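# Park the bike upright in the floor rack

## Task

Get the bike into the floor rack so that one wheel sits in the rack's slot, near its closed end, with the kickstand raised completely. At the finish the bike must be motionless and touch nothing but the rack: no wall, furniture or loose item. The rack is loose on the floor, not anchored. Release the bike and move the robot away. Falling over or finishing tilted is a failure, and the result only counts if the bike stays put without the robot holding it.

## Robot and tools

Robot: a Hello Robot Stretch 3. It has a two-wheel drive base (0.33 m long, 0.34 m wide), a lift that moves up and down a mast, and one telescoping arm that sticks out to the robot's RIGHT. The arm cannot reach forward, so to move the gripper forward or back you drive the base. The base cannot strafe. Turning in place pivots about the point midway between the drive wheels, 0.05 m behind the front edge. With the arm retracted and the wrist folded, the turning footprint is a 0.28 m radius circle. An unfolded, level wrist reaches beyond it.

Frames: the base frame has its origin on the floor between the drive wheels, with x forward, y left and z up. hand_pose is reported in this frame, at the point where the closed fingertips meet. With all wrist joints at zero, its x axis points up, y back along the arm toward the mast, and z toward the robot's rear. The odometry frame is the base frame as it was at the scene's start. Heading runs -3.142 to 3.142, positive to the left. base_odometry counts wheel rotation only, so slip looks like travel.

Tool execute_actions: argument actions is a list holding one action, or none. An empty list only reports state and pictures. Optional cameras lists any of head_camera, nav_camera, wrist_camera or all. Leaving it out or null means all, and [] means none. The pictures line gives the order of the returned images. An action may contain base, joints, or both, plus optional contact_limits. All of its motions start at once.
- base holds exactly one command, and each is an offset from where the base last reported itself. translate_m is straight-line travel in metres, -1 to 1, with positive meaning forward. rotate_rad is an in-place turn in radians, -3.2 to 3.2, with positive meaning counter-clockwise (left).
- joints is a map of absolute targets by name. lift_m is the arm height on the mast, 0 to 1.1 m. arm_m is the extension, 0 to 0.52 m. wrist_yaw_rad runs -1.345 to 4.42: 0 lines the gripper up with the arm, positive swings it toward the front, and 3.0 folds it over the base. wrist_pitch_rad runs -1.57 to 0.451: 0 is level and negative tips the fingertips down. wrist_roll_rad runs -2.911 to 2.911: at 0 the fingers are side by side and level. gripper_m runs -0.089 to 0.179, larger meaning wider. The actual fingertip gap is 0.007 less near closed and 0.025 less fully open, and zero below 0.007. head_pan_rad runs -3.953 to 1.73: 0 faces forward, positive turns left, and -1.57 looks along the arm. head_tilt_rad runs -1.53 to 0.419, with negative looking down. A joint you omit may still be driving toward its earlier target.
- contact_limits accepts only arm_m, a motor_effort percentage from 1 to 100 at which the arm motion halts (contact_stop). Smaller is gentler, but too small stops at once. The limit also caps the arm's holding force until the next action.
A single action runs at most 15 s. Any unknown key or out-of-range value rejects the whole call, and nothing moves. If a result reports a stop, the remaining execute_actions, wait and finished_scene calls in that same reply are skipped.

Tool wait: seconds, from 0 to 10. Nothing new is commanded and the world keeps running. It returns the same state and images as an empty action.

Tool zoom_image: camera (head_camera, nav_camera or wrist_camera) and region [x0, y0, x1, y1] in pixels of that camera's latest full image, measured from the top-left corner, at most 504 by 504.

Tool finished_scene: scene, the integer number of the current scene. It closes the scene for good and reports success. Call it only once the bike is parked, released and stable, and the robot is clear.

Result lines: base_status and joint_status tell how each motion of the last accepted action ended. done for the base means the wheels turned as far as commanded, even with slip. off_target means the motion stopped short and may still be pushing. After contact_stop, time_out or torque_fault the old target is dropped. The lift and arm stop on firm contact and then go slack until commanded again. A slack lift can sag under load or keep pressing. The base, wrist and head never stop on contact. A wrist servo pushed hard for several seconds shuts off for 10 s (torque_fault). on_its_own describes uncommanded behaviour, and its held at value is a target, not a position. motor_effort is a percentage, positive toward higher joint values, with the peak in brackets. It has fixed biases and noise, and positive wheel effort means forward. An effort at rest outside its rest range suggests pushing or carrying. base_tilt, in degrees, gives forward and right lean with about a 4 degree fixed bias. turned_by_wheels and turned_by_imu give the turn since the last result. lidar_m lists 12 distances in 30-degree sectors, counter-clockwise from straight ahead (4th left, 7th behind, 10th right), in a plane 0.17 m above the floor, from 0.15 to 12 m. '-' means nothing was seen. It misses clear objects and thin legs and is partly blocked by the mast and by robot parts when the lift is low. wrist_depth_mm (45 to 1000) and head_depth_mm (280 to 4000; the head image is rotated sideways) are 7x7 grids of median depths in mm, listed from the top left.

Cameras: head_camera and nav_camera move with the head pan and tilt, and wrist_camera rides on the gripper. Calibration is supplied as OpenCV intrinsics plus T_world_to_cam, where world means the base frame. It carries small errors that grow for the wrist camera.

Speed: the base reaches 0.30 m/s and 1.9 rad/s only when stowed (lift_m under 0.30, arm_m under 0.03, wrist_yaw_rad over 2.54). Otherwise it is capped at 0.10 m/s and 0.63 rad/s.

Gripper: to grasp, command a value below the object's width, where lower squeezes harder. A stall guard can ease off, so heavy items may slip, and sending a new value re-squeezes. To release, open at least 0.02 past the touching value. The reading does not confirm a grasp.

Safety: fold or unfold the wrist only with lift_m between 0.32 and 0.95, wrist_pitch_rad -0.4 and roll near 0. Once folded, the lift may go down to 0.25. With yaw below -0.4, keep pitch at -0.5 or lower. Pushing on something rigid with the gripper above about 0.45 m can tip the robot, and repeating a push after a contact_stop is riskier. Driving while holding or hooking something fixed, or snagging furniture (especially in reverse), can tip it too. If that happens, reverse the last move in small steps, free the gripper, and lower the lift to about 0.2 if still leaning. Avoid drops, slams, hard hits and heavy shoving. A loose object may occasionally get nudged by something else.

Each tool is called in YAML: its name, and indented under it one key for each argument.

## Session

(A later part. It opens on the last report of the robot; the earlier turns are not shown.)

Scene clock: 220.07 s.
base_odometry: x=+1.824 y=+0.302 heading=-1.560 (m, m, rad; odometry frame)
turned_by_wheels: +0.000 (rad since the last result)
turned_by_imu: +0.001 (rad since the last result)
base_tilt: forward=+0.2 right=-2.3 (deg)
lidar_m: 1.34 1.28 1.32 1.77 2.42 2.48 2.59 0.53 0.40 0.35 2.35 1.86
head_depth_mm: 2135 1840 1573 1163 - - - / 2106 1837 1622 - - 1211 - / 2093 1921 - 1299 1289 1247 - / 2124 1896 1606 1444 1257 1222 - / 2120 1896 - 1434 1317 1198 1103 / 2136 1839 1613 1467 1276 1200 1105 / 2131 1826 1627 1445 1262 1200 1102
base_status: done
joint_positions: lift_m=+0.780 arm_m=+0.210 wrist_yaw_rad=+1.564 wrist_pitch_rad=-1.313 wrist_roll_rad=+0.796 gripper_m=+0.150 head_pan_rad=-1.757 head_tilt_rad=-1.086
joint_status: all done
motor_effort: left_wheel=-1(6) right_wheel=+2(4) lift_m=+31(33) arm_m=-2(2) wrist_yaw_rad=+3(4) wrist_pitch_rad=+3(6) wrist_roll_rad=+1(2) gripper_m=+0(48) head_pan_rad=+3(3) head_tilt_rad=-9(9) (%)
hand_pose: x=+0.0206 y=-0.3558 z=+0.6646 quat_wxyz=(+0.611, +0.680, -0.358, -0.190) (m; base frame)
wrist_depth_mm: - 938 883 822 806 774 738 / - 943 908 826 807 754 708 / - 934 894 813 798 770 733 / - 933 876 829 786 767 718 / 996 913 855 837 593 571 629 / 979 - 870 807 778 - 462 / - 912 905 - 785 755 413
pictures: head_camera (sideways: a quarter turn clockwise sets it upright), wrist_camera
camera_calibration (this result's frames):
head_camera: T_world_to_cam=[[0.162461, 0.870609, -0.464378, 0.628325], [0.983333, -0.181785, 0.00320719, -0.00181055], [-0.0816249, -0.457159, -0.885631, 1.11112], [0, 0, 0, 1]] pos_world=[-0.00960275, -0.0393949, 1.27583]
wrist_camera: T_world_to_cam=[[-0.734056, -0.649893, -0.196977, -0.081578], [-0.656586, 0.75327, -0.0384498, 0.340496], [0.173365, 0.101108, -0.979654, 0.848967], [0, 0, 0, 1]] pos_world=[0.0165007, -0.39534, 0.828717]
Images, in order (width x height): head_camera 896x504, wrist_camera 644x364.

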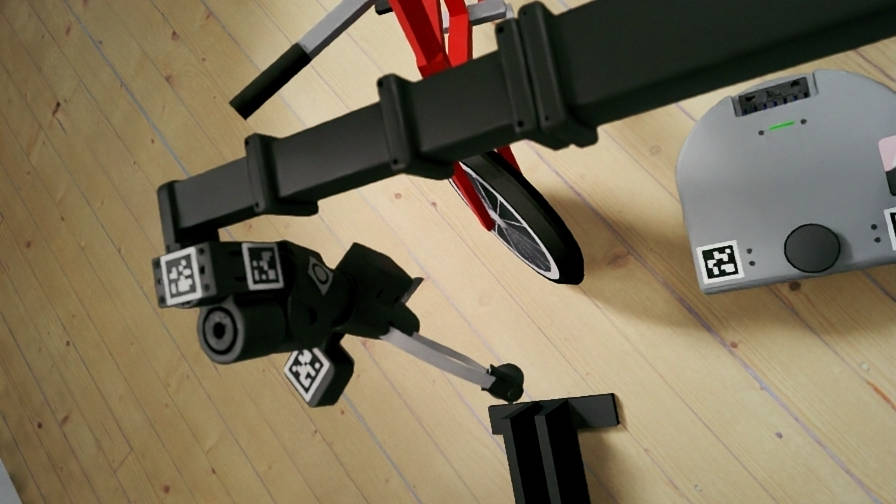

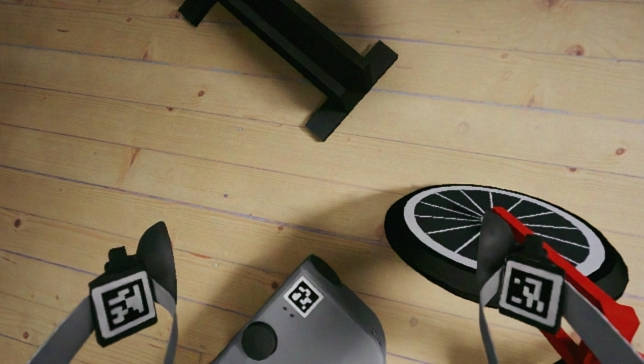

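execute_actions:
  actions:
    - {"base": {"translate_m": -0.40}, "joints": {"lift_m": 0.9, "head_pan_rad": -1.3, "head_tilt_rad": -1.0}}
  cameras: ["wrist_camera", "head_camera"]

Scene clock: 225.57 s.
base_odometry: x=+1.820 y=+0.702 heading=-1.560 (m, m, rad; odometry frame)
turned_by_wheels: +0.000 (rad since the last result)
turned_by_imu: +0.001 (rad since the last result)
base_tilt: forward=+0.1 right=-2.3 (deg)
lidar_m: 1.70 1.62 1.68 2.24 2.21 2.26 2.25 0.60 0.39 0.34 0.46 0.49
head_depth_mm: 2551 - - 1538 1142 1197 1094 / 2496 2088 - 1488 1094 1194 1131 / 2507 2056 1736 1505 1287 1169 - / 2384 2076 1740 1522 1291 1222 1109 / 2389 2060 1760 1526 1311 1216 1103 / 2331 2068 1750 1527 1358 1218 1104 / 2306 2059 1754 1534 1330 1220 1107
base_status: done
joint_positions: lift_m=+0.900 arm_m=+0.210 wrist_yaw_rad=+1.564 wrist_pitch_rad=-1.312 wrist_roll_rad=+0.796 gripper_m=+0.150 head_pan_rad=-1.307 head_tilt_rad=-1.001
joint_status: all done
motor_effort: left_wheel=-1(8) right_wheel=+2(3) lift_m=+31(31) arm_m=-2(2) wrist_yaw_rad=+2(2) wrist_pitch_rad=+2(3) wrist_roll_rad=+2(1) gripper_m=+0(0) head_pan_rad=+4(26) head_tilt_rad=+1(13) (%)
hand_pose: x=+0.0207 y=-0.3558 z=+0.7846 quat_wxyz=(+0.611, +0.680, -0.358, -0.190) (m; base frame)
wrist_depth_mm: - - - 959 897 870 853 / - - - 948 904 867 858 / - - - 627 890 884 847 / - - - 966 595 844 826 / - - - 949 438 760 817 / - - - 296 888 - 791 / - - - 314 882 827 368
pictures: head_camera (sideways: a quarter turn clockwise sets it upright), wrist_camera
camera_calibration (this result's frames):
head_camera: T_world_to_cam=[[-0.221186, 0.813474, -0.537901, 0.72644], [0.964471, 0.264173, 0.00292029, -0.00132231], [0.144475, -0.518144, -0.843003, 1.05434], [0, 0, 0, 1]] pos_world=[0.00962792, -0.04429, 1.27957]
wrist_camera: T_world_to_cam=[[-0.733976, -0.649894, -0.197274, -0.0576318], [-0.656571, 0.75327, -0.0387195, 0.345389], [0.173764, 0.101106, -0.979583, 0.966449], [0, 0, 0, 1]] pos_world=[0.0165373, -0.395339, 0.948722]
Images, in order (width x height): head_camera 896x504, wrist_camera 644x364.

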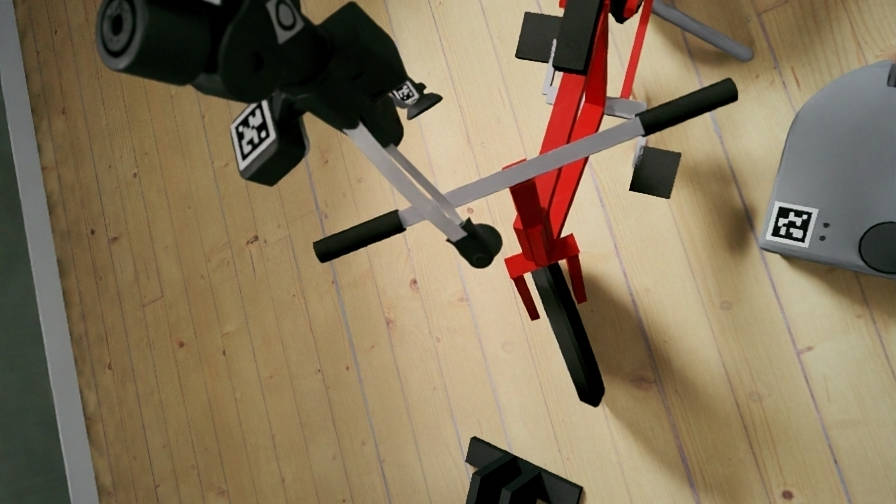

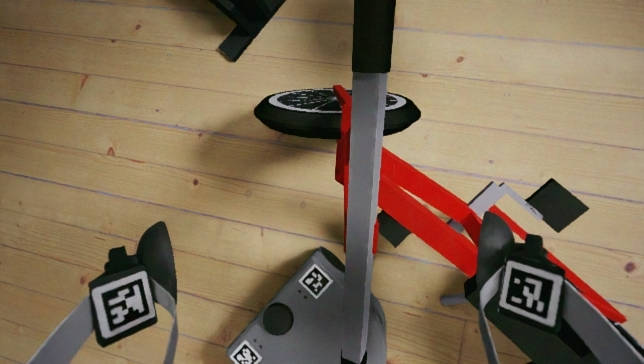

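execute_actions:
  actions:
    - {"base": {"translate_m": -0.008}, "joints": {"lift_m": 0.765, "arm_m": 0.205}}
  cameras: ["wrist_camera", "head_camera"]

Scene clock: 227.87 s.
base_odometry: x=+1.819 y=+0.710 heading=-1.560 (m, m, rad; odometry frame)
turned_by_wheels: +0.000 (rad since the last result)
turned_by_imu: +0.000 (rad since the last result)
base_tilt: forward=+0.1 right=-2.3 (deg)
lidar_m: 1.70 1.63 1.68 2.25 2.20 2.26 2.23 0.60 0.39 0.34 0.47 0.50
head_depth_mm: 2470 2075 1866 1497 1129 1195 1100 / 2500 2051 1822 - 1097 1175 1125 / 2512 2062 1746 1506 1075 1198 - / 2415 2046 1736 1509 1289 1215 1116 / 2398 2079 1777 1534 1314 1214 1098 / 2363 2048 1753 1528 1333 1216 1104 / 2297 2039 1765 1545 1325 1217 1097
base_status: done
joint_positions: lift_m=+0.765 arm_m=+0.205 wrist_yaw_rad=+1.564 wrist_pitch_rad=-1.312 wrist_roll_rad=+0.796 gripper_m=+0.150 head_pan_rad=-1.307 head_tilt_rad=-1.001
joint_status: all done
motor_effort: left_wheel=-1(6) right_wheel=+2(5) lift_m=+23(28) arm_m=-2(3) wrist_yaw_rad=+3(3) wrist_pitch_rad=+2(3) wrist_roll_rad=+1(1) gripper_m=+0(0) head_pan_rad=+3(3) head_tilt_rad=+1(1) (%)
hand_pose: x=+0.0207 y=-0.3508 z=+0.6500 quat_wxyz=(+0.611, +0.680, -0.358, -0.190) (m; base frame)
wrist_depth_mm: 999 943 901 107 797 764 727 / 974 909 867 113 772 740 732 / 959 933 875 122 776 746 713 / 977 940 850 131 454 743 709 / 980 928 880 141 304 568 683 / 951 - 857 150 774 - 646 / 952 924 857 160 752 655 248
pictures: head_camera (sideways: a quarter turn clockwise sets it upright), wrist_camera
camera_calibration (this result's frames):
head_camera: T_world_to_cam=[[-0.221322, 0.813379, -0.537988, 0.726554], [0.964422, 0.264353, 0.00291993, -0.00132154], [0.144594, -0.518201, -0.842947, 1.05427], [0, 0, 0, 1]] pos_world=[0.00963674, -0.0442916, 1.27957]
wrist_camera: T_world_to_cam=[[-0.733951, -0.649881, -0.19741, -0.0808181], [-0.656551, 0.753281, -0.0388365, 0.336519], [0.173944, 0.101106, -0.979551, 0.834016], [0, 0, 0, 1]] pos_world=[0.016553, -0.390339, 0.814076]
Images, in order (width x height): head_camera 896x504, wrist_camera 644x364.

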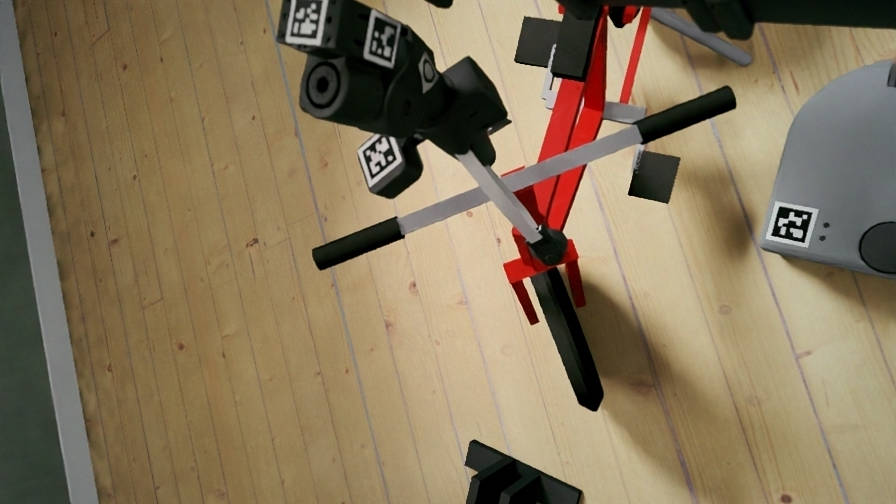

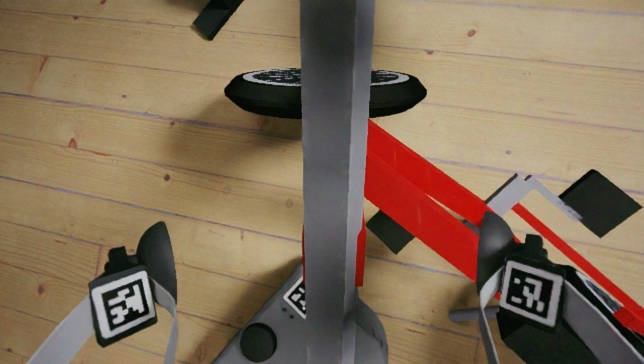

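execute_actions:
  actions:
    - {"joints": {"gripper_m": -0.03}}
  cameras: ["wrist_camera"]

execute_actions:
  actions:
    - {"joints": {"gripper_m": -0.05, "arm_m": 0.255, "lift_m": 0.775, "wrist_roll_rad": 0.95}}
  cameras: ["wrist_camera"]

Scene clock: 230.30 s.
base_odometry: x=+1.819 y=+0.710 heading=-1.560 (m, m, rad; odometry frame)
turned_by_wheels: +0.000 (rad since the last result)
turned_by_imu: +0.000 (rad since the last result)
base_tilt: forward=+0.1 right=-2.3 (deg)
lidar_m: 1.70 1.63 1.67 2.25 2.21 2.26 2.23 0.60 0.39 0.34 0.47 0.50
head_depth_mm: 2474 2048 1876 1490 1132 1192 1094 / 2467 2051 1826 - 1092 1181 1127 / 2487 2068 1743 1524 1203 1193 - / 2415 2067 1751 1501 1288 1222 1114 / 2329 2053 1759 1538 1312 1215 1100 / 2361 2058 1753 1531 1367 1216 1109 / 2291 2055 1747 1526 1335 1213 1110
base_status: not commanded
joint_positions: lift_m=+0.765 arm_m=+0.205 wrist_yaw_rad=+1.564 wrist_pitch_rad=-1.316 wrist_roll_rad=+0.799 gripper_m=-0.029 head_pan_rad=-1.307 head_tilt_rad=-1.001
joint_status: all done
motor_effort: left_wheel=-1(1) right_wheel=+2(4) lift_m=+32(32) arm_m=-2(2) wrist_yaw_rad=+3(3) wrist_pitch_rad=+4(5) wrist_roll_rad=+0(1) gripper_m=-25(98) head_pan_rad=+2(3) head_tilt_rad=+1(0) (%)
hand_pose: x=+0.0198 y=-0.3508 z=+0.6494 quat_wxyz=(+0.611, +0.680, -0.358, -0.192) (m; base frame)
wrist_depth_mm: 999 931 874 106 777 737 713 / 955 928 872 112 762 743 713 / 950 910 857 119 764 727 700 / 979 919 865 130 462 745 520 / 999 905 849 137 298 535 688 / 978 927 867 147 - 306 519 / 945 878 - 159 776 257 317
pictures: wrist_camera
camera_calibration (this result's frames):
wrist_camera: T_world_to_cam=[[-0.736528, -0.647581, -0.195359, -0.0820485], [-0.654481, 0.755223, -0.0359616, 0.334684], [0.170828, 0.101372, -0.980072, 0.834124], [0, 0, 0, 1]] pos_world=[0.0161217, -0.390451, 0.813509]
Images, in order (width x height): wrist_camera 644x364.

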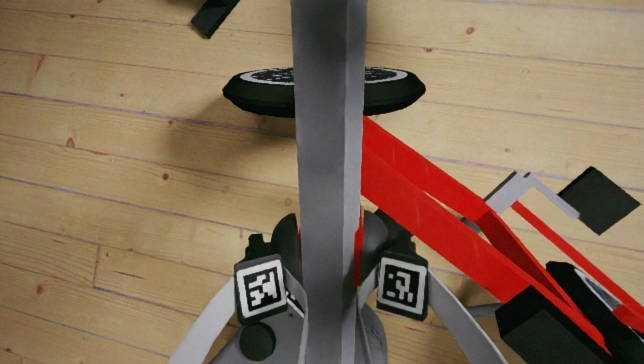

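Scene clock: 231.77 s.
base_odometry: x=+1.819 y=+0.710 heading=-1.560 (m, m, rad; odometry frame)
turned_by_wheels: +0.000 (rad since the last result)
turned_by_imu: +0.000 (rad since the last result)
base_tilt: forward=+0.1 right=-2.4 (deg)
lidar_m: 1.71 1.63 1.68 2.25 2.21 2.26 2.24 0.65 0.41 0.33 0.48 0.52
head_depth_mm: 2498 2102 - 1523 1098 1194 1102 / 2491 2069 - 1468 1036 1201 1137 / 2497 2057 1772 1503 1107 1201 - / 2426 2079 1726 1530 1307 1222 1113 / 2388 2074 1743 1536 1290 1219 1097 / 2334 2043 1781 1530 1338 1212 1100 / 2296 2066 1778 1543 1340 1215 1099
base_status: not commanded
joint_positions: lift_m=+0.775 arm_m=+0.254 wrist_yaw_rad=+1.579 wrist_pitch_rad=-1.340 wrist_roll_rad=+0.941 gripper_m=-0.045 head_pan_rad=-1.307 head_tilt_rad=-1.001
joint_status: gripper_m off_target (ended at -0.045, target -0.050); the others done
motor_effort: left_wheel=-5(6) right_wheel=+14(19) lift_m=+19(44) arm_m=+8(7) wrist_yaw_rad=-11(11) wrist_pitch_rad=+16(24) wrist_roll_rad=+4(8) gripper_m=-31(99) head_pan_rad=+3(3) head_tilt_rad=+1(1) (%)
hand_pose: x=+0.0136 y=-0.3991 z=+0.6590 quat_wxyz=(+0.591, +0.664, -0.388, -0.243) (m; base frame)
wrist_depth_mm: 959 892 874 113 757 765 721 / 962 922 856 118 784 749 714 / 950 924 860 125 776 732 725 / - 930 877 134 489 742 703 / 980 934 892 140 311 517 709 / 980 912 900 151 774 313 460 / - 942 902 160 786 768 255
pictures: wrist_camera
camera_calibration (this result's frames):
wrist_camera: T_world_to_cam=[[-0.814177, -0.546258, -0.196771, -0.0736502], [-0.558085, 0.829765, 0.00566051, 0.368486], [0.160181, 0.114423, -0.980433, 0.855125], [0, 0, 0, 1]] pos_world=[0.0087071, -0.443835, 0.821815]
Images, in order (width x height): wrist_camera 644x364.

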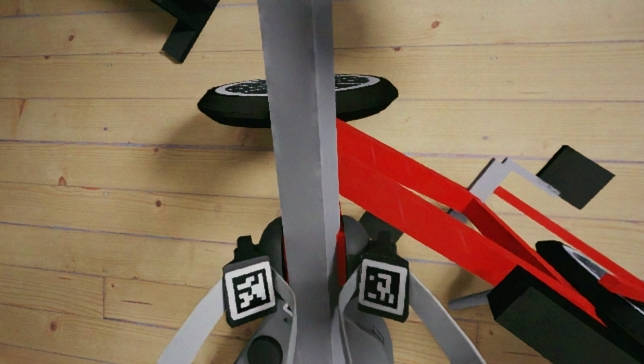

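execute_actions:
  actions:
    - {"joints": {"gripper_m": -0.06, "arm_m": 0.305, "lift_m": 0.784, "wrist_roll_rad": 1.2}}
  cameras: ["wrist_camera"]

execute_actions:
  actions:
    - {"joints": {"gripper_m": -0.05, "arm_m": 0.345, "lift_m": 0.79, "wrist_roll_rad": 1.45}}
  cameras: ["wrist_camera", "head_camera"]

Scene clock: 233.33 s.
base_odometry: x=+1.819 y=+0.710 heading=-1.560 (m, m, rad; odometry frame)
turned_by_wheels: +0.000 (rad since the last result)
turned_by_imu: +0.001 (rad since the last result)
base_tilt: forward=+0.1 right=-2.3 (deg)
lidar_m: 1.70 1.63 1.68 2.25 2.21 2.26 2.24 0.67 0.51 0.54 0.50 0.59
head_depth_mm: 2480 2164 1687 1522 1080 1202 1101 / 2504 2101 - 1496 1056 1206 1124 / 2488 2079 1700 860 1315 1197 - / 2399 2070 1773 1540 1312 1218 1115 / 2357 2072 1752 1531 1292 1218 1099 / 2363 2073 1756 1536 1306 1218 1104 / 2282 2068 1765 1534 1334 1217 1107
base_status: not commanded
joint_positions: lift_m=+0.784 arm_m=+0.304 wrist_yaw_rad=+1.586 wrist_pitch_rad=-1.310 wrist_roll_rad=+1.171 gripper_m=-0.055 head_pan_rad=-1.307 head_tilt_rad=-1.001
joint_status: wrist_roll_rad off_target (ended at +1.171, target +1.200); gripper_m off_target (ended at -0.055, target -0.060); the others done
on_its_own: wrist_yaw_rad is at rest, and its effort (-16) is outside its rest range (-12 to +12)
motor_effort: left_wheel=-1(5) right_wheel=+5(15) lift_m=+24(34) arm_m=+6(8) wrist_yaw_rad=-16(17) wrist_pitch_rad=+1(18) wrist_roll_rad=+15(17) gripper_m=-33(92) head_pan_rad=+3(3) head_tilt_rad=+1(0) (%)
hand_pose: x=+0.0212 y=-0.4490 z=+0.6690 quat_wxyz=(+0.536, +0.638, -0.459, -0.307) (m; base frame)
wrist_depth_mm: - 939 882 125 778 713 697 / - 957 877 126 780 741 682 / - 950 548 130 786 738 682 / - 975 896 137 472 564 696 / - 982 902 142 461 311 492 / - - 936 148 806 746 247 / - - 929 161 - 767 714
pictures: wrist_camera
camera_calibration (this result's frames):
wrist_camera: T_world_to_cam=[[-0.904884, -0.346446, -0.247305, 0.0326875], [-0.367177, 0.929213, 0.0417728, 0.430462], [0.215327, 0.128604, -0.968037, 0.866293], [0, 0, 0, 1]] pos_world=[0.00109836, -0.500075, 0.828705]
Images, in order (width x height): wrist_camera 644x364.

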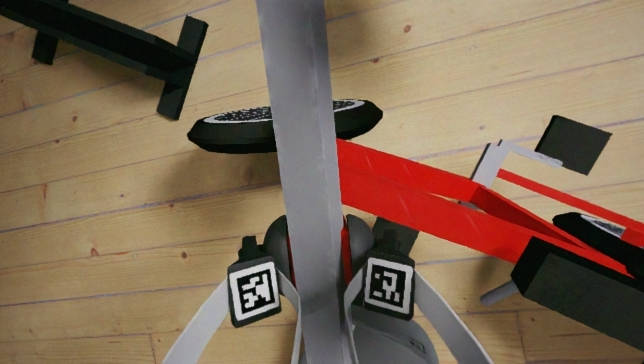

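Scene clock: 234.70 s.
base_odometry: x=+1.819 y=+0.710 heading=-1.560 (m, m, rad; odometry frame)
turned_by_wheels: +0.000 (rad since the last result)
turned_by_imu: +0.000 (rad since the last result)
base_tilt: forward=+0.2 right=-2.3 (deg)
lidar_m: 1.71 1.63 1.68 2.25 2.21 2.26 2.23 0.68 0.51 0.53 0.54 2.36
head_depth_mm: 2482 - 1717 1529 1100 1198 1094 / 2471 2091 - 1520 1291 1210 1134 / 2501 2042 1704 870 1098 1214 - / 2401 2077 1747 1518 1313 1219 1107 / 2375 2065 1752 1541 1312 1216 1102 / 2354 2060 1748 1512 1332 1212 1101 / 2335 2051 1754 1538 1339 1223 1103
base_status: not commanded
joint_positions: lift_m=+0.790 arm_m=+0.345 wrist_yaw_rad=+1.583 wrist_pitch_rad=-1.299 wrist_roll_rad=+1.426 gripper_m=-0.045 head_pan_rad=-1.307 head_tilt_rad=-1.001
joint_status: wrist_roll_rad off_target (ended at +1.426, target +1.450); gripper_m off_target (ended at -0.045, target -0.050); the others done
on_its_own: wrist_yaw_rad is at rest, and its effort (-14) is outside its rest range (-12 to +12)
motor_effort: left_wheel=+1(3) right_wheel=+2(11) lift_m=+26(31) arm_m=+4(11) wrist_yaw_rad=-14(19) wrist_pitch_rad=-4(7) wrist_roll_rad=+12(24) gripper_m=-29(33) head_pan_rad=+3(2) head_tilt_rad=+1(0) (%)
hand_pose: x=+0.0240 y=-0.4892 z=+0.6754 quat_wxyz=(+0.470, +0.595, -0.527, -0.383) (m; base frame)
wrist_depth_mm: - 944 872 130 741 708 669 / - 948 897 130 782 726 665 / - 952 862 136 758 571 670 / - - 914 142 303 455 476 / - - 940 144 774 740 241 / - - - 150 803 769 714 / - - 987 157 - 766 733
pictures: head_camera (sideways: a quarter turn clockwise sets it upright), wrist_camera
camera_calibration (this result's frames):
head_camera: T_world_to_cam=[[-0.221311, 0.813337, -0.538056, 0.726642], [0.964422, 0.264353, 0.00291964, -0.00132118], [0.144611, -0.518266, -0.842904, 1.05421], [0, 0, 0, 1]] pos_world=[0.00963721, -0.0442933, 1.27958]
wrist_camera: T_world_to_cam=[[-0.957491, -0.0957411, -0.272111, 0.163571], [-0.128086, 0.98633, 0.103666, 0.449002], [0.258466, 0.134112, -0.956666, 0.871022], [0, 0, 0, 1]] pos_world=[-0.0110017, -0.544019, 0.83124]
Images, in order (width x height): head_camera 896x504, wrist_camera 644x364.

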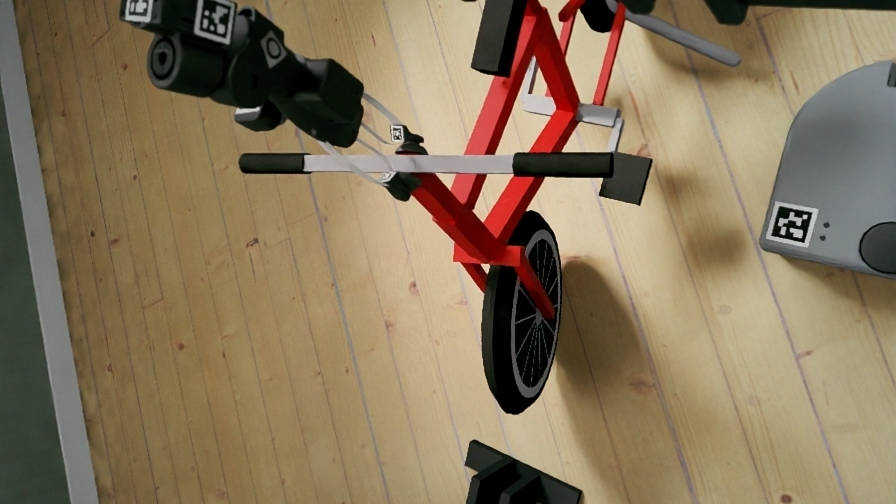

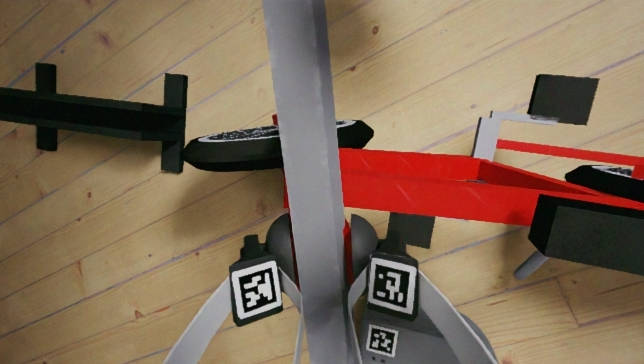

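execute_actions:
  actions:
    - {"joints": {"gripper_m": -0.06, "arm_m": 0.37, "lift_m": 0.793, "wrist_roll_rad": 1.68, "head_pan_rad": -1.0, "head_tilt_rad": -1.0}}
  cameras: ["wrist_camera", "head_camera"]

Scene clock: 236.00 s.
base_odometry: x=+1.819 y=+0.710 heading=-1.560 (m, m, rad; odometry frame)
turned_by_wheels: +0.000 (rad since the last result)
turned_by_imu: +0.000 (rad since the last result)
base_tilt: forward=+0.1 right=-2.3 (deg)
lidar_m: 1.70 1.63 1.68 2.25 2.20 2.26 2.23 0.69 0.51 0.51 0.53 2.37
head_depth_mm: 2350 2049 1749 855 1096 1195 1088 / 2381 2065 1754 1521 1082 1180 1129 / 2341 2060 1745 1522 1287 1212 - / 2321 2056 1766 1252 1334 1206 1121 / 2355 2040 1734 1535 1356 1212 1099 / 2351 2044 1750 1440 1345 1213 1113 / 2365 2071 1768 1482 1349 1217 1105
base_status: not commanded
joint_positions: lift_m=+0.793 arm_m=+0.370 wrist_yaw_rad=+1.574 wrist_pitch_rad=-1.302 wrist_roll_rad=+1.670 gripper_m=-0.055 head_pan_rad=-1.007 head_tilt_rad=-1.001
joint_status: gripper_m off_target (ended at -0.055, target -0.060); the others done
motor_effort: left_wheel=+0(1) right_wheel=+0(6) lift_m=+28(31) arm_m=+4(5) wrist_yaw_rad=-6(16) wrist_pitch_rad=-3(4) wrist_roll_rad=+5(22) gripper_m=-29(97) head_pan_rad=+3(26) head_tilt_rad=+1(1) (%)
hand_pose: x=+0.0233 y=-0.5146 z=+0.6781 quat_wxyz=(+0.401, +0.541, -0.582, -0.455) (m; base frame)
wrist_depth_mm: - 921 870 131 740 703 654 / - 961 880 135 761 690 656 / - 976 872 141 767 532 450 / - - 907 143 298 303 235 / - - 974 145 822 779 711 / - - - 150 - 801 747 / - - - 156 873 - 747
pictures: head_camera (sideways: a quarter turn clockwise sets it upright), wrist_camera
camera_calibration (this result's frames):
head_camera: T_world_to_cam=[[-0.451477, 0.711801, -0.53806, 0.728052], [0.843456, 0.53719, 0.00291963, -0.000583263], [0.291119, -0.452512, -0.842901, 1.05331], [0, 0, 0, 1]] pos_world=[0.0225511, -0.0412769, 1.27958]
wrist_camera: T_world_to_cam=[[-0.950856, 0.156576, -0.267128, 0.287483], [0.114037, 0.979166, 0.168016, 0.420789], [0.28787, 0.129297, -0.948901, 0.868813], [0, 0, 0, 1]] pos_world=[-0.0247351, -0.56937, 0.830513]
Images, in order (width x height): head_camera 896x504, wrist_camera 644x364.

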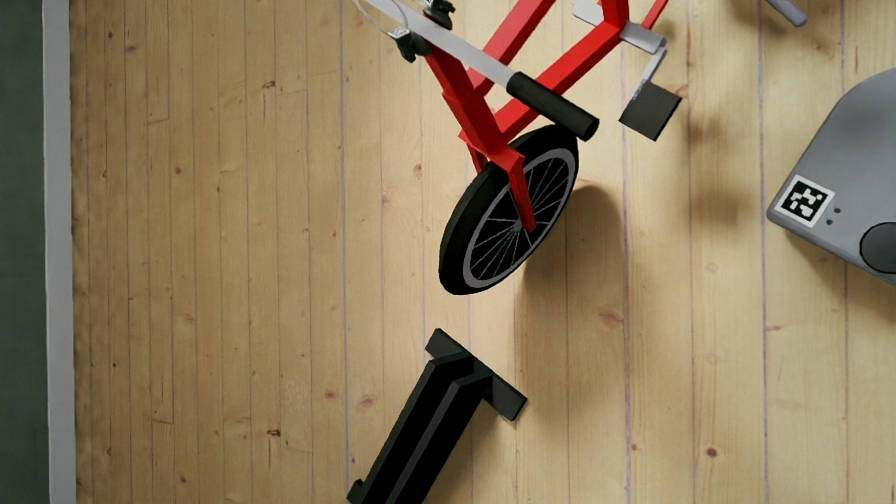

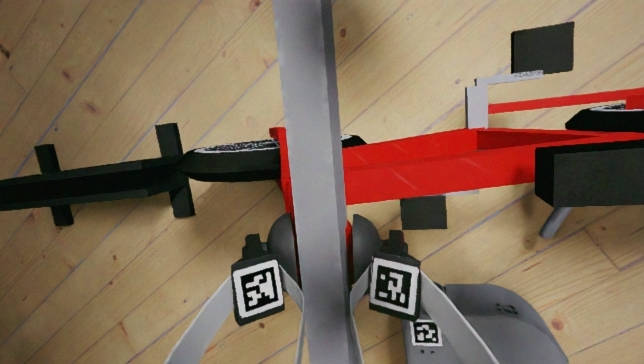

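zoom_image:
  camera: "wrist_camera"
  region: [0, 90, 380, 250]

zoom_image:
  camera: "head_camera"
  region: [330, 100, 630, 504]

Region (0, 90, 380, 250) of wrist_camera's 644x364 image, scaled by 1.326; it fills the top 212 rows of this view, and the rest is white.

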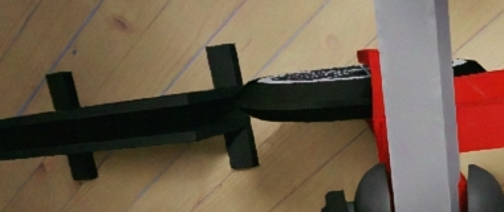

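Region (330, 100, 630, 504) of head_camera's 896x504 image, scaled by 1.248, with more detail than that image has; it fills the left 374 columns of this view, and the rest is white.

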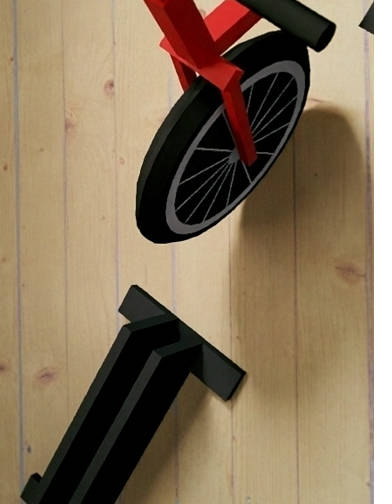

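zoom_image:
  camera: "wrist_camera"
  region: [120, 110, 300, 230]

Region (120, 110, 300, 230) of wrist_camera's 644x364 image, scaled by 2.800.

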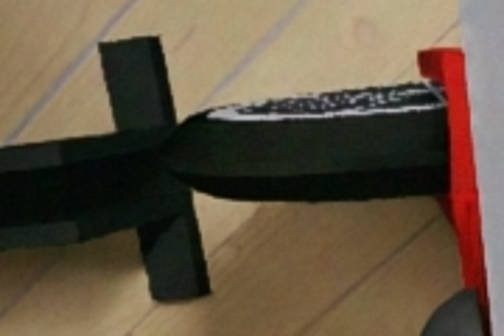

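execute_actions:
  actions:
    - {"base": {"translate_m": 0.1}, "joints": {"gripper_m": -0.05, "wrist_roll_rad": 1.44}}
  cameras: ["wrist_camera", "head_camera"]

Scene clock: 240.10 s.
base_odometry: x=+1.821 y=+0.610 heading=-1.560 (m, m, rad; odometry frame)
turned_by_wheels: +0.000 (rad since the last result)
turned_by_imu: +0.000 (rad since the last result)
base_tilt: forward=+0.2 right=-2.3 (deg)
lidar_m: 1.62 1.54 1.59 2.13 2.26 2.32 2.32 0.70 0.51 0.53 0.53 2.24
head_depth_mm: 2347 2051 1728 852 1062 1197 1099 / 2368 2055 1755 1526 1288 1197 1126 / 2324 2054 1751 1528 1290 1213 - / 2336 2057 1749 1533 1312 1211 1121 / 2344 2056 1750 1475 1348 1213 1097 / 2318 2080 1742 1448 1356 1219 1103 / 2343 2075 1752 1480 1356 1215 1100
base_status: done
joint_positions: lift_m=+0.793 arm_m=+0.370 wrist_yaw_rad=+1.567 wrist_pitch_rad=-1.301 wrist_roll_rad=+1.446 gripper_m=-0.040 head_pan_rad=-1.007 head_tilt_rad=-1.001
joint_status: gripper_m off_target (ended at -0.040, target -0.050); the others done
on_its_own: gripper_m is held at -0.040, not at your -0.050, by its stall guard, which is still easing
motor_effort: left_wheel=+0(7) right_wheel=+1(15) lift_m=+26(28) arm_m=+4(4) wrist_yaw_rad=+0(6) wrist_pitch_rad=-3(3) wrist_roll_rad=-4(12) gripper_m=-7(56) head_pan_rad=+3(4) head_tilt_rad=+1(0) (%)
hand_pose: x=+0.0234 y=-0.5150 z=+0.6782 quat_wxyz=(+0.462, +0.587, -0.536, -0.393) (m; base frame)
wrist_depth_mm: - 930 882 131 778 715 672 / - 978 866 135 756 720 683 / - 963 904 139 784 724 693 / - - 557 142 328 483 486 / - - 963 146 609 633 243 / - - - 150 805 759 718 / - - - 157 - 776 719
pictures: head_camera (sideways: a quarter turn clockwise sets it upright), wrist_camera
camera_calibration (this result's frames):
head_camera: T_world_to_cam=[[-0.451637, 0.711698, -0.538061, 0.728054], [0.843335, 0.53738, 0.00291962, -0.000582518], [0.291221, -0.452447, -0.842901, 1.05331], [0, 0, 0, 1]] pos_world=[0.0225604, -0.0412732, 1.27958]
wrist_camera: T_world_to_cam=[[-0.960866, -0.0615302, -0.270095, 0.177586], [-0.0940361, 0.989573, 0.1091, 0.471247], [0.260566, 0.130229, -0.956633, 0.875281], [0, 0, 0, 1]] pos_world=[-0.0131173, -0.569394, 0.833874]
Images, in order (width x height): head_camera 896x504, wrist_camera 644x364.

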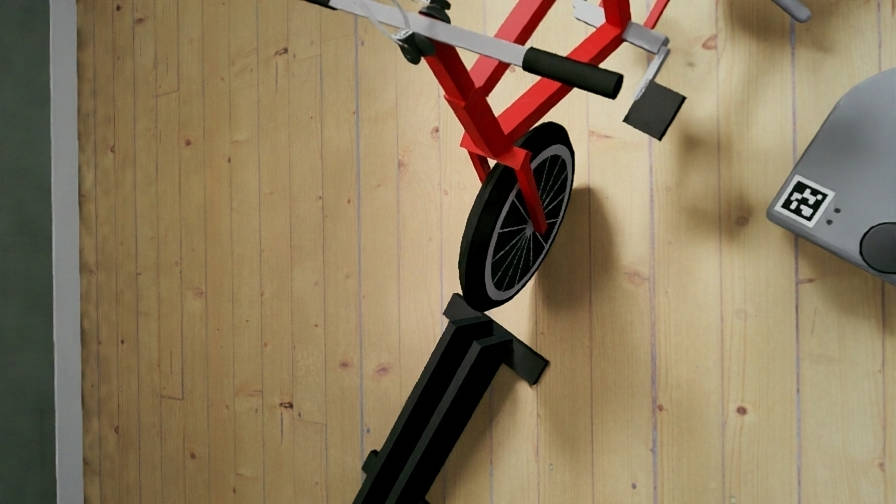

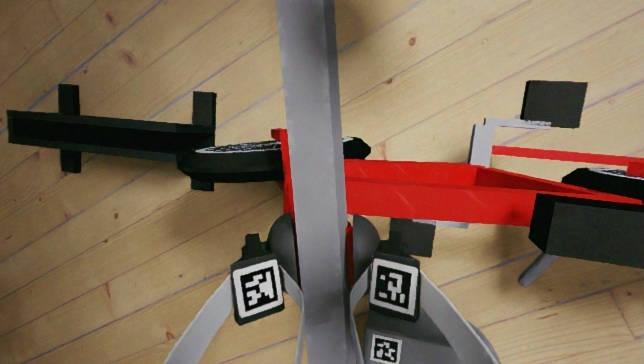

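zoom_image:
  camera: "head_camera"
  region: [400, 110, 640, 400]

Region (400, 110, 640, 400) of head_camera's 896x504 image, scaled by 1.738, with more detail than that image has; it fills the left 417 columns of this view, and the rest is white.

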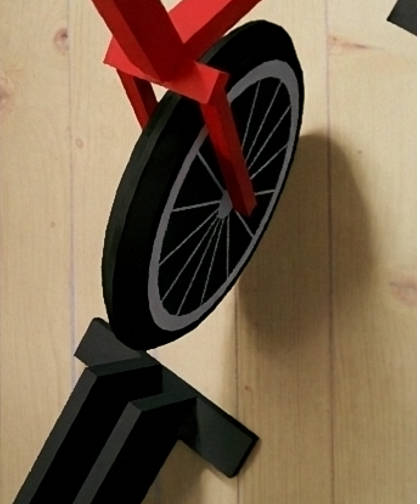

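execute_actions:
  actions:
    - {"base": {"translate_m": 0.03}, "joints": {"gripper_m": -0.06, "wrist_roll_rad": 1.6}}
  cameras: ["wrist_camera", "head_camera"]

Scene clock: 241.83 s.
base_odometry: x=+1.821 y=+0.580 heading=-1.560 (m, m, rad; odometry frame)
turned_by_wheels: +0.000 (rad since the last result)
turned_by_imu: +0.000 (rad since the last result)
base_tilt: forward=+0.1 right=-2.3 (deg)
lidar_m: 1.59 1.52 1.56 2.10 2.28 2.34 2.35 0.70 0.51 0.52 0.52 2.21
head_depth_mm: 2333 2039 1752 844 1071 1197 1102 / 2354 2044 1742 1539 1290 1196 1128 / 2323 2065 1745 1528 1283 1212 - / 2333 2063 1746 1527 1336 1219 1127 / 2330 2041 1738 1446 1352 1208 1103 / 2312 2069 1774 1446 1355 1214 1102 / 2279 2083 1750 1478 1357 1215 1103
base_status: done
joint_positions: lift_m=+0.793 arm_m=+0.370 wrist_yaw_rad=+1.574 wrist_pitch_rad=-1.303 wrist_roll_rad=+1.578 gripper_m=-0.055 head_pan_rad=-1.007 head_tilt_rad=-1.001
joint_status: wrist_roll_rad off_target (ended at +1.578, target +1.600); gripper_m off_target (ended at -0.055, target -0.060)
motor_effort: left_wheel=+1(7) right_wheel=+2(16) lift_m=+25(27) arm_m=+4(3) wrist_yaw_rad=-7(7) wrist_pitch_rad=-2(8) wrist_roll_rad=+11(11) gripper_m=-32(100) head_pan_rad=+2(3) head_tilt_rad=+0(1) (%)
hand_pose: x=+0.0230 y=-0.5146 z=+0.6782 quat_wxyz=(+0.428, +0.561, -0.563, -0.430) (m; base frame)
wrist_depth_mm: - 926 861 133 752 715 660 / - 983 893 135 765 554 674 / - 992 903 144 764 707 553 / - - 544 143 301 306 242 / - - 966 146 780 760 707 / - - - 149 - 782 741 / - - - 156 - 797 771
pictures: head_camera (sideways: a quarter turn clockwise sets it upright), wrist_camera
camera_calibration (this result's frames):
head_camera: T_world_to_cam=[[-0.451661, 0.711673, -0.538074, 0.728071], [0.843314, 0.537414, 0.00291957, -0.000582319], [0.291246, -0.452446, -0.842893, 1.0533], [0, 0, 0, 1]] pos_world=[0.0225623, -0.0412728, 1.27958]
wrist_camera: T_world_to_cam=[[-0.961054, 0.064419, -0.268747, 0.241149], [0.0260493, 0.989239, 0.143968, 0.444316], [0.27513, 0.13136, -0.952391, 0.872707], [0, 0, 0, 1]] pos_world=[-0.019924, -0.569709, 0.831999]
Images, in order (width x height): head_camera 896x504, wrist_camera 644x364.

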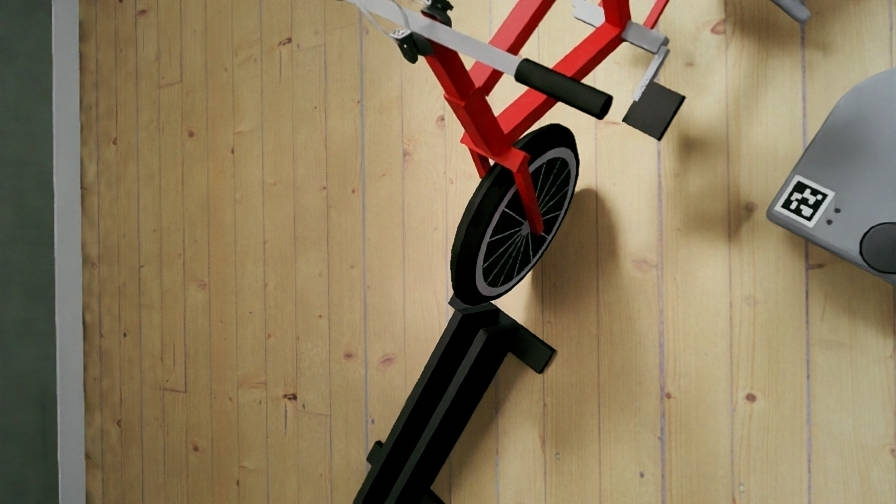

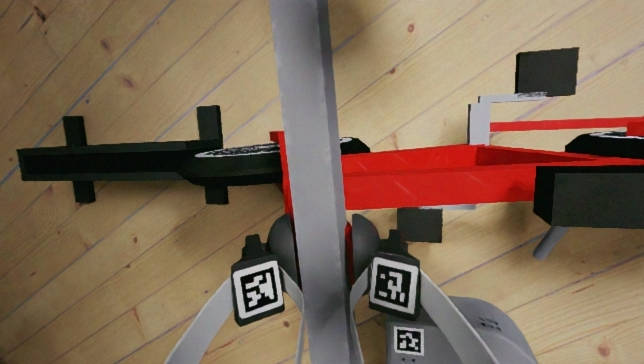

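zoom_image:
  camera: "wrist_camera"
  region: [0, 80, 300, 240]

zoom_image:
  camera: "wrist_camera"
  region: [240, 0, 420, 240]

Region (0, 80, 300, 240) of wrist_camera's 644x364 image, scaled by 1.680; it fills the top 269 rows of this view, and the rest is white.

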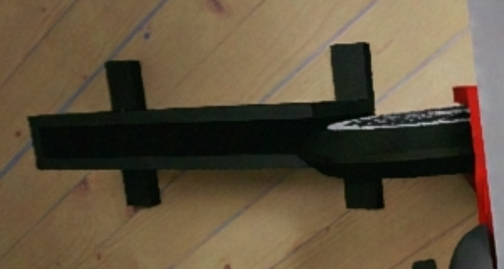

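Region (240, 0, 420, 240) of wrist_camera's 644x364 image, scaled by 2.100; it fills the left 378 columns of this view, and the rest is white.

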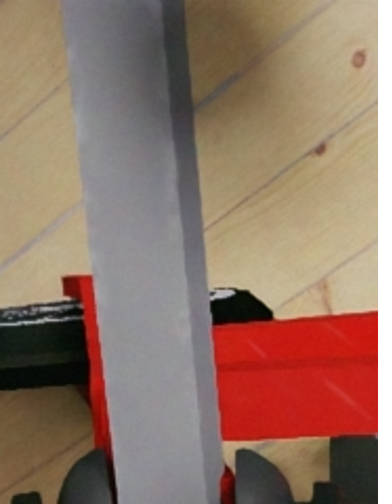

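zoom_image:
  camera: "head_camera"
  region: [400, 110, 640, 400]

Region (400, 110, 640, 400) of head_camera's 896x504 image, scaled by 1.738, with more detail than that image has; it fills the left 417 columns of this view, and the rest is white.

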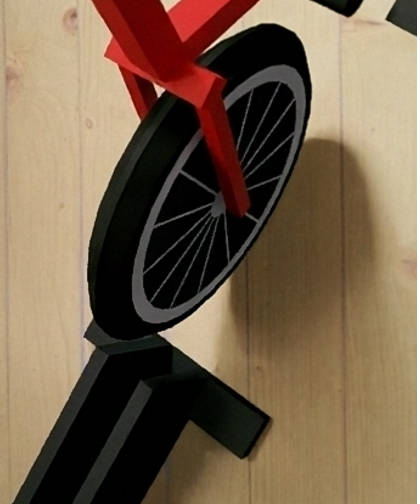

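execute_actions:
  actions:
    - {"base": {"translate_m": 0.07}, "joints": {"gripper_m": -0.05, "arm_m": 0.374}}
  cameras: ["wrist_camera", "head_camera"]

Scene clock: 245.33 s.
base_odometry: x=+1.822 y=+0.510 heading=-1.560 (m, m, rad; odometry frame)
turned_by_wheels: +0.000 (rad since the last result)
turned_by_imu: +0.000 (rad since the last result)
base_tilt: forward=+0.1 right=-2.3 (deg)
lidar_m: 1.53 1.46 1.50 2.02 2.31 2.37 2.41 0.70 0.51 0.51 0.52 2.12
head_depth_mm: 2284 2056 1763 815 1080 1188 1097 / 2301 2017 1755 1521 1284 1195 1128 / 2299 2044 1769 1521 1284 1219 - / 2294 2062 1760 1523 1324 1211 1125 / 2297 2072 1771 1448 1350 1218 1102 / 2279 2058 1779 1451 1348 1211 1097 / 2257 2055 1761 1485 1362 1213 1099
base_status: done
joint_positions: lift_m=+0.793 arm_m=+0.374 wrist_yaw_rad=+1.575 wrist_pitch_rad=-1.301 wrist_roll_rad=+1.578 gripper_m=-0.042 head_pan_rad=-1.007 head_tilt_rad=-1.001
joint_status: gripper_m off_target (ended at -0.042, target -0.050); the others done
on_its_own: gripper_m is held at -0.043, not at your -0.050, by its stall guard, which is still easing
motor_effort: left_wheel=+0(7) right_wheel=+2(15) lift_m=+25(25) arm_m=+3(5) wrist_yaw_rad=-8(7) wrist_pitch_rad=-3(6) wrist_roll_rad=+11(11) gripper_m=-27(54) head_pan_rad=+3(3) head_tilt_rad=+1(1) (%)
hand_pose: x=+0.0234 y=-0.5186 z=+0.6783 quat_wxyz=(+0.427, +0.562, -0.563, -0.430) (m; base frame)
wrist_depth_mm: - 926 870 133 757 706 660 / - 980 874 136 759 555 671 / - 993 896 144 766 721 551 / - - 548 143 305 305 242 / - - 948 146 789 767 696 / - - - 150 - 789 737 / - - - 155 - 773 738
pictures: head_camera (sideways: a quarter turn clockwise sets it upright), wrist_camera
camera_calibration (this result's frames):
head_camera: T_world_to_cam=[[-0.451672, 0.711665, -0.538076, 0.728073], [0.843305, 0.537428, 0.00291956, -0.000582254], [0.291254, -0.452443, -0.842891, 1.0533], [0, 0, 0, 1]] pos_world=[0.022563, -0.0412726, 1.27958]
wrist_camera: T_world_to_cam=[[-0.960628, 0.0641778, -0.270325, 0.242761], [0.0255627, 0.989245, 0.144017, 0.448218], [0.27666, 0.131436, -0.951937, 0.872881], [0, 0, 0, 1]] pos_world=[-0.0197462, -0.573706, 0.832001]
Images, in order (width x height): head_camera 896x504, wrist_camera 644x364.

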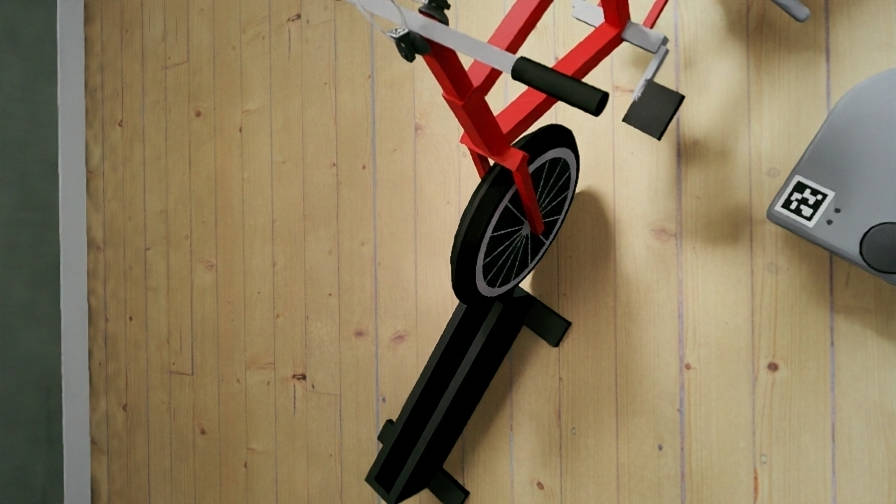

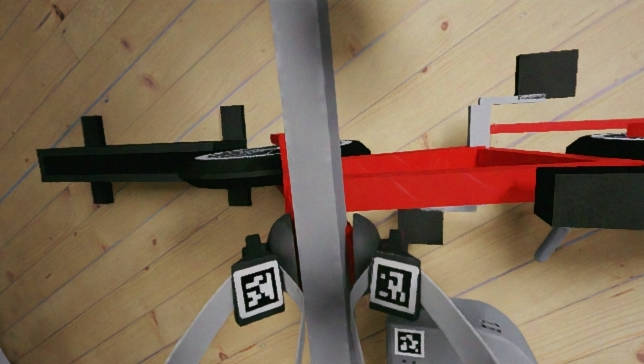

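execute_actions:
  actions:
    - {"base": {"translate_m": 0.03}, "joints": {"gripper_m": -0.06, "wrist_roll_rad": 1.63}}
  cameras: ["wrist_camera", "head_camera"]

Scene clock: 246.60 s.
base_odometry: x=+1.822 y=+0.480 heading=-1.560 (m, m, rad; odometry frame)
turned_by_wheels: +0.000 (rad since the last result)
turned_by_imu: +0.000 (rad since the last result)
base_tilt: forward=+0.1 right=-2.3 (deg)
lidar_m: 1.50 1.43 1.48 1.97 2.33 2.38 2.44 0.70 0.51 0.51 0.52 2.07
head_depth_mm: 2281 2038 1755 848 1100 1198 1099 / 2292 2059 1742 1529 1289 1198 1134 / 2291 2076 1743 1522 1277 1217 - / 2284 2064 1745 1522 1321 1207 1119 / 2299 2064 1761 1461 1351 1210 1106 / 2305 2064 1739 1451 1352 1218 1097 / 2314 2076 1759 1473 1354 1219 1098
base_status: done
joint_positions: lift_m=+0.793 arm_m=+0.374 wrist_yaw_rad=+1.576 wrist_pitch_rad=-1.298 wrist_roll_rad=+1.605 gripper_m=-0.055 head_pan_rad=-1.007 head_tilt_rad=-1.001
joint_status: wrist_roll_rad off_target (ended at +1.605, target +1.630); gripper_m off_target (ended at -0.055, target -0.060)
motor_effort: left_wheel=+2(6) right_wheel=-2(16) lift_m=+25(25) arm_m=+3(4) wrist_yaw_rad=-9(8) wrist_pitch_rad=-5(5) wrist_roll_rad=+13(15) gripper_m=-32(94) head_pan_rad=+3(3) head_tilt_rad=+0(1) (%)
hand_pose: x=+0.0243 y=-0.5186 z=+0.6785 quat_wxyz=(+0.419, +0.557, -0.569, -0.436) (m; base frame)
wrist_depth_mm: - 928 875 135 743 701 665 / - 967 900 136 757 716 663 / - 997 857 145 776 711 523 / - - 556 144 304 306 239 / - - 974 146 804 781 716 / - - - 150 - 760 739 / - - - 156 865 - 768
pictures: head_camera (sideways: a quarter turn clockwise sets it upright), wrist_camera
camera_calibration (this result's frames):
head_camera: T_world_to_cam=[[-0.45168, 0.71166, -0.538076, 0.728074], [0.843299, 0.537437, 0.00291956, -0.000582217], [0.29126, -0.45244, -0.842891, 1.0533], [0, 0, 0, 1]] pos_world=[0.0225634, -0.0412724, 1.27958]
wrist_camera: T_world_to_cam=[[-0.957872, 0.0889837, -0.273064, 0.258292], [0.0486561, 0.987326, 0.151063, 0.441769], [0.283045, 0.131412, -0.950061, 0.871367], [0, 0, 0, 1]] pos_world=[-0.0207198, -0.573662, 0.831648]
Images, in order (width x height): head_camera 896x504, wrist_camera 644x364.

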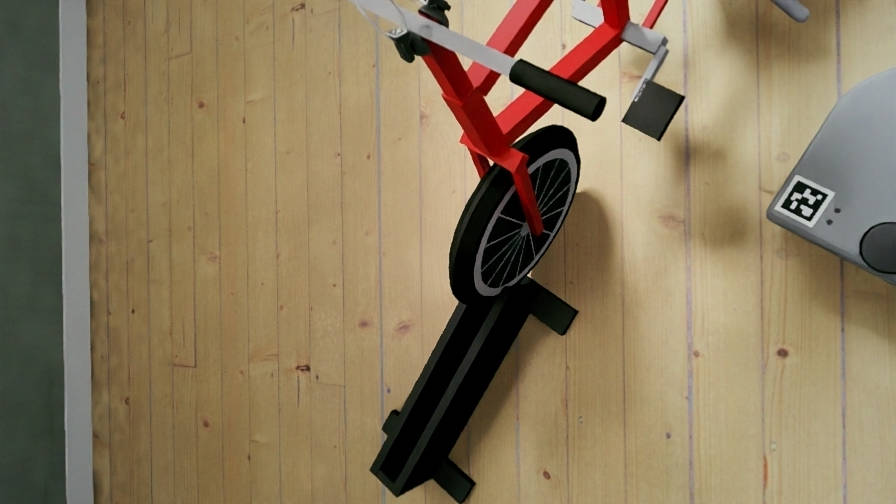

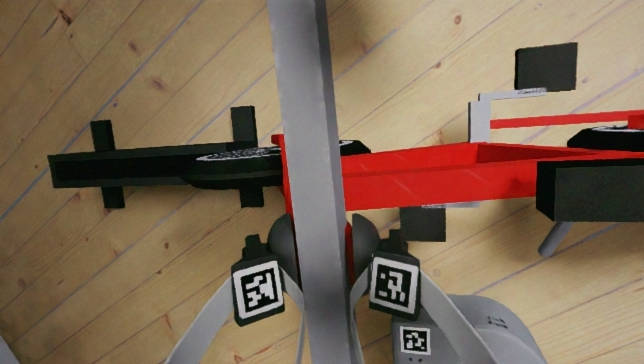

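zoom_image:
  camera: "wrist_camera"
  region: [30, 80, 330, 240]

zoom_image:
  camera: "wrist_camera"
  region: [240, 0, 420, 240]

zoom_image:
  camera: "head_camera"
  region: [400, 180, 620, 400]

Region (30, 80, 330, 240) of wrist_camera's 644x364 image, scaled by 1.680; it fills the top 269 rows of this view, and the rest is white.

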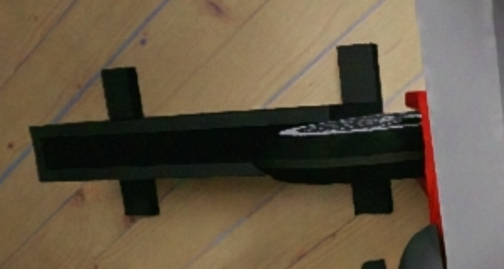

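Region (240, 0, 420, 240) of wrist_camera's 644x364 image, scaled by 2.100; it fills the left 378 columns of this view, and the rest is white.

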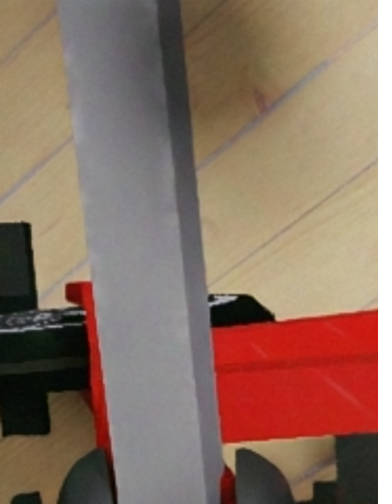

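Region (400, 180, 620, 400) of head_camera's 896x504 image, scaled by 2.291, with more detail than that image has.

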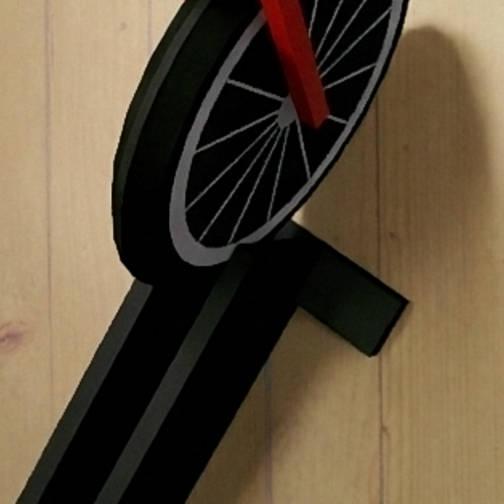

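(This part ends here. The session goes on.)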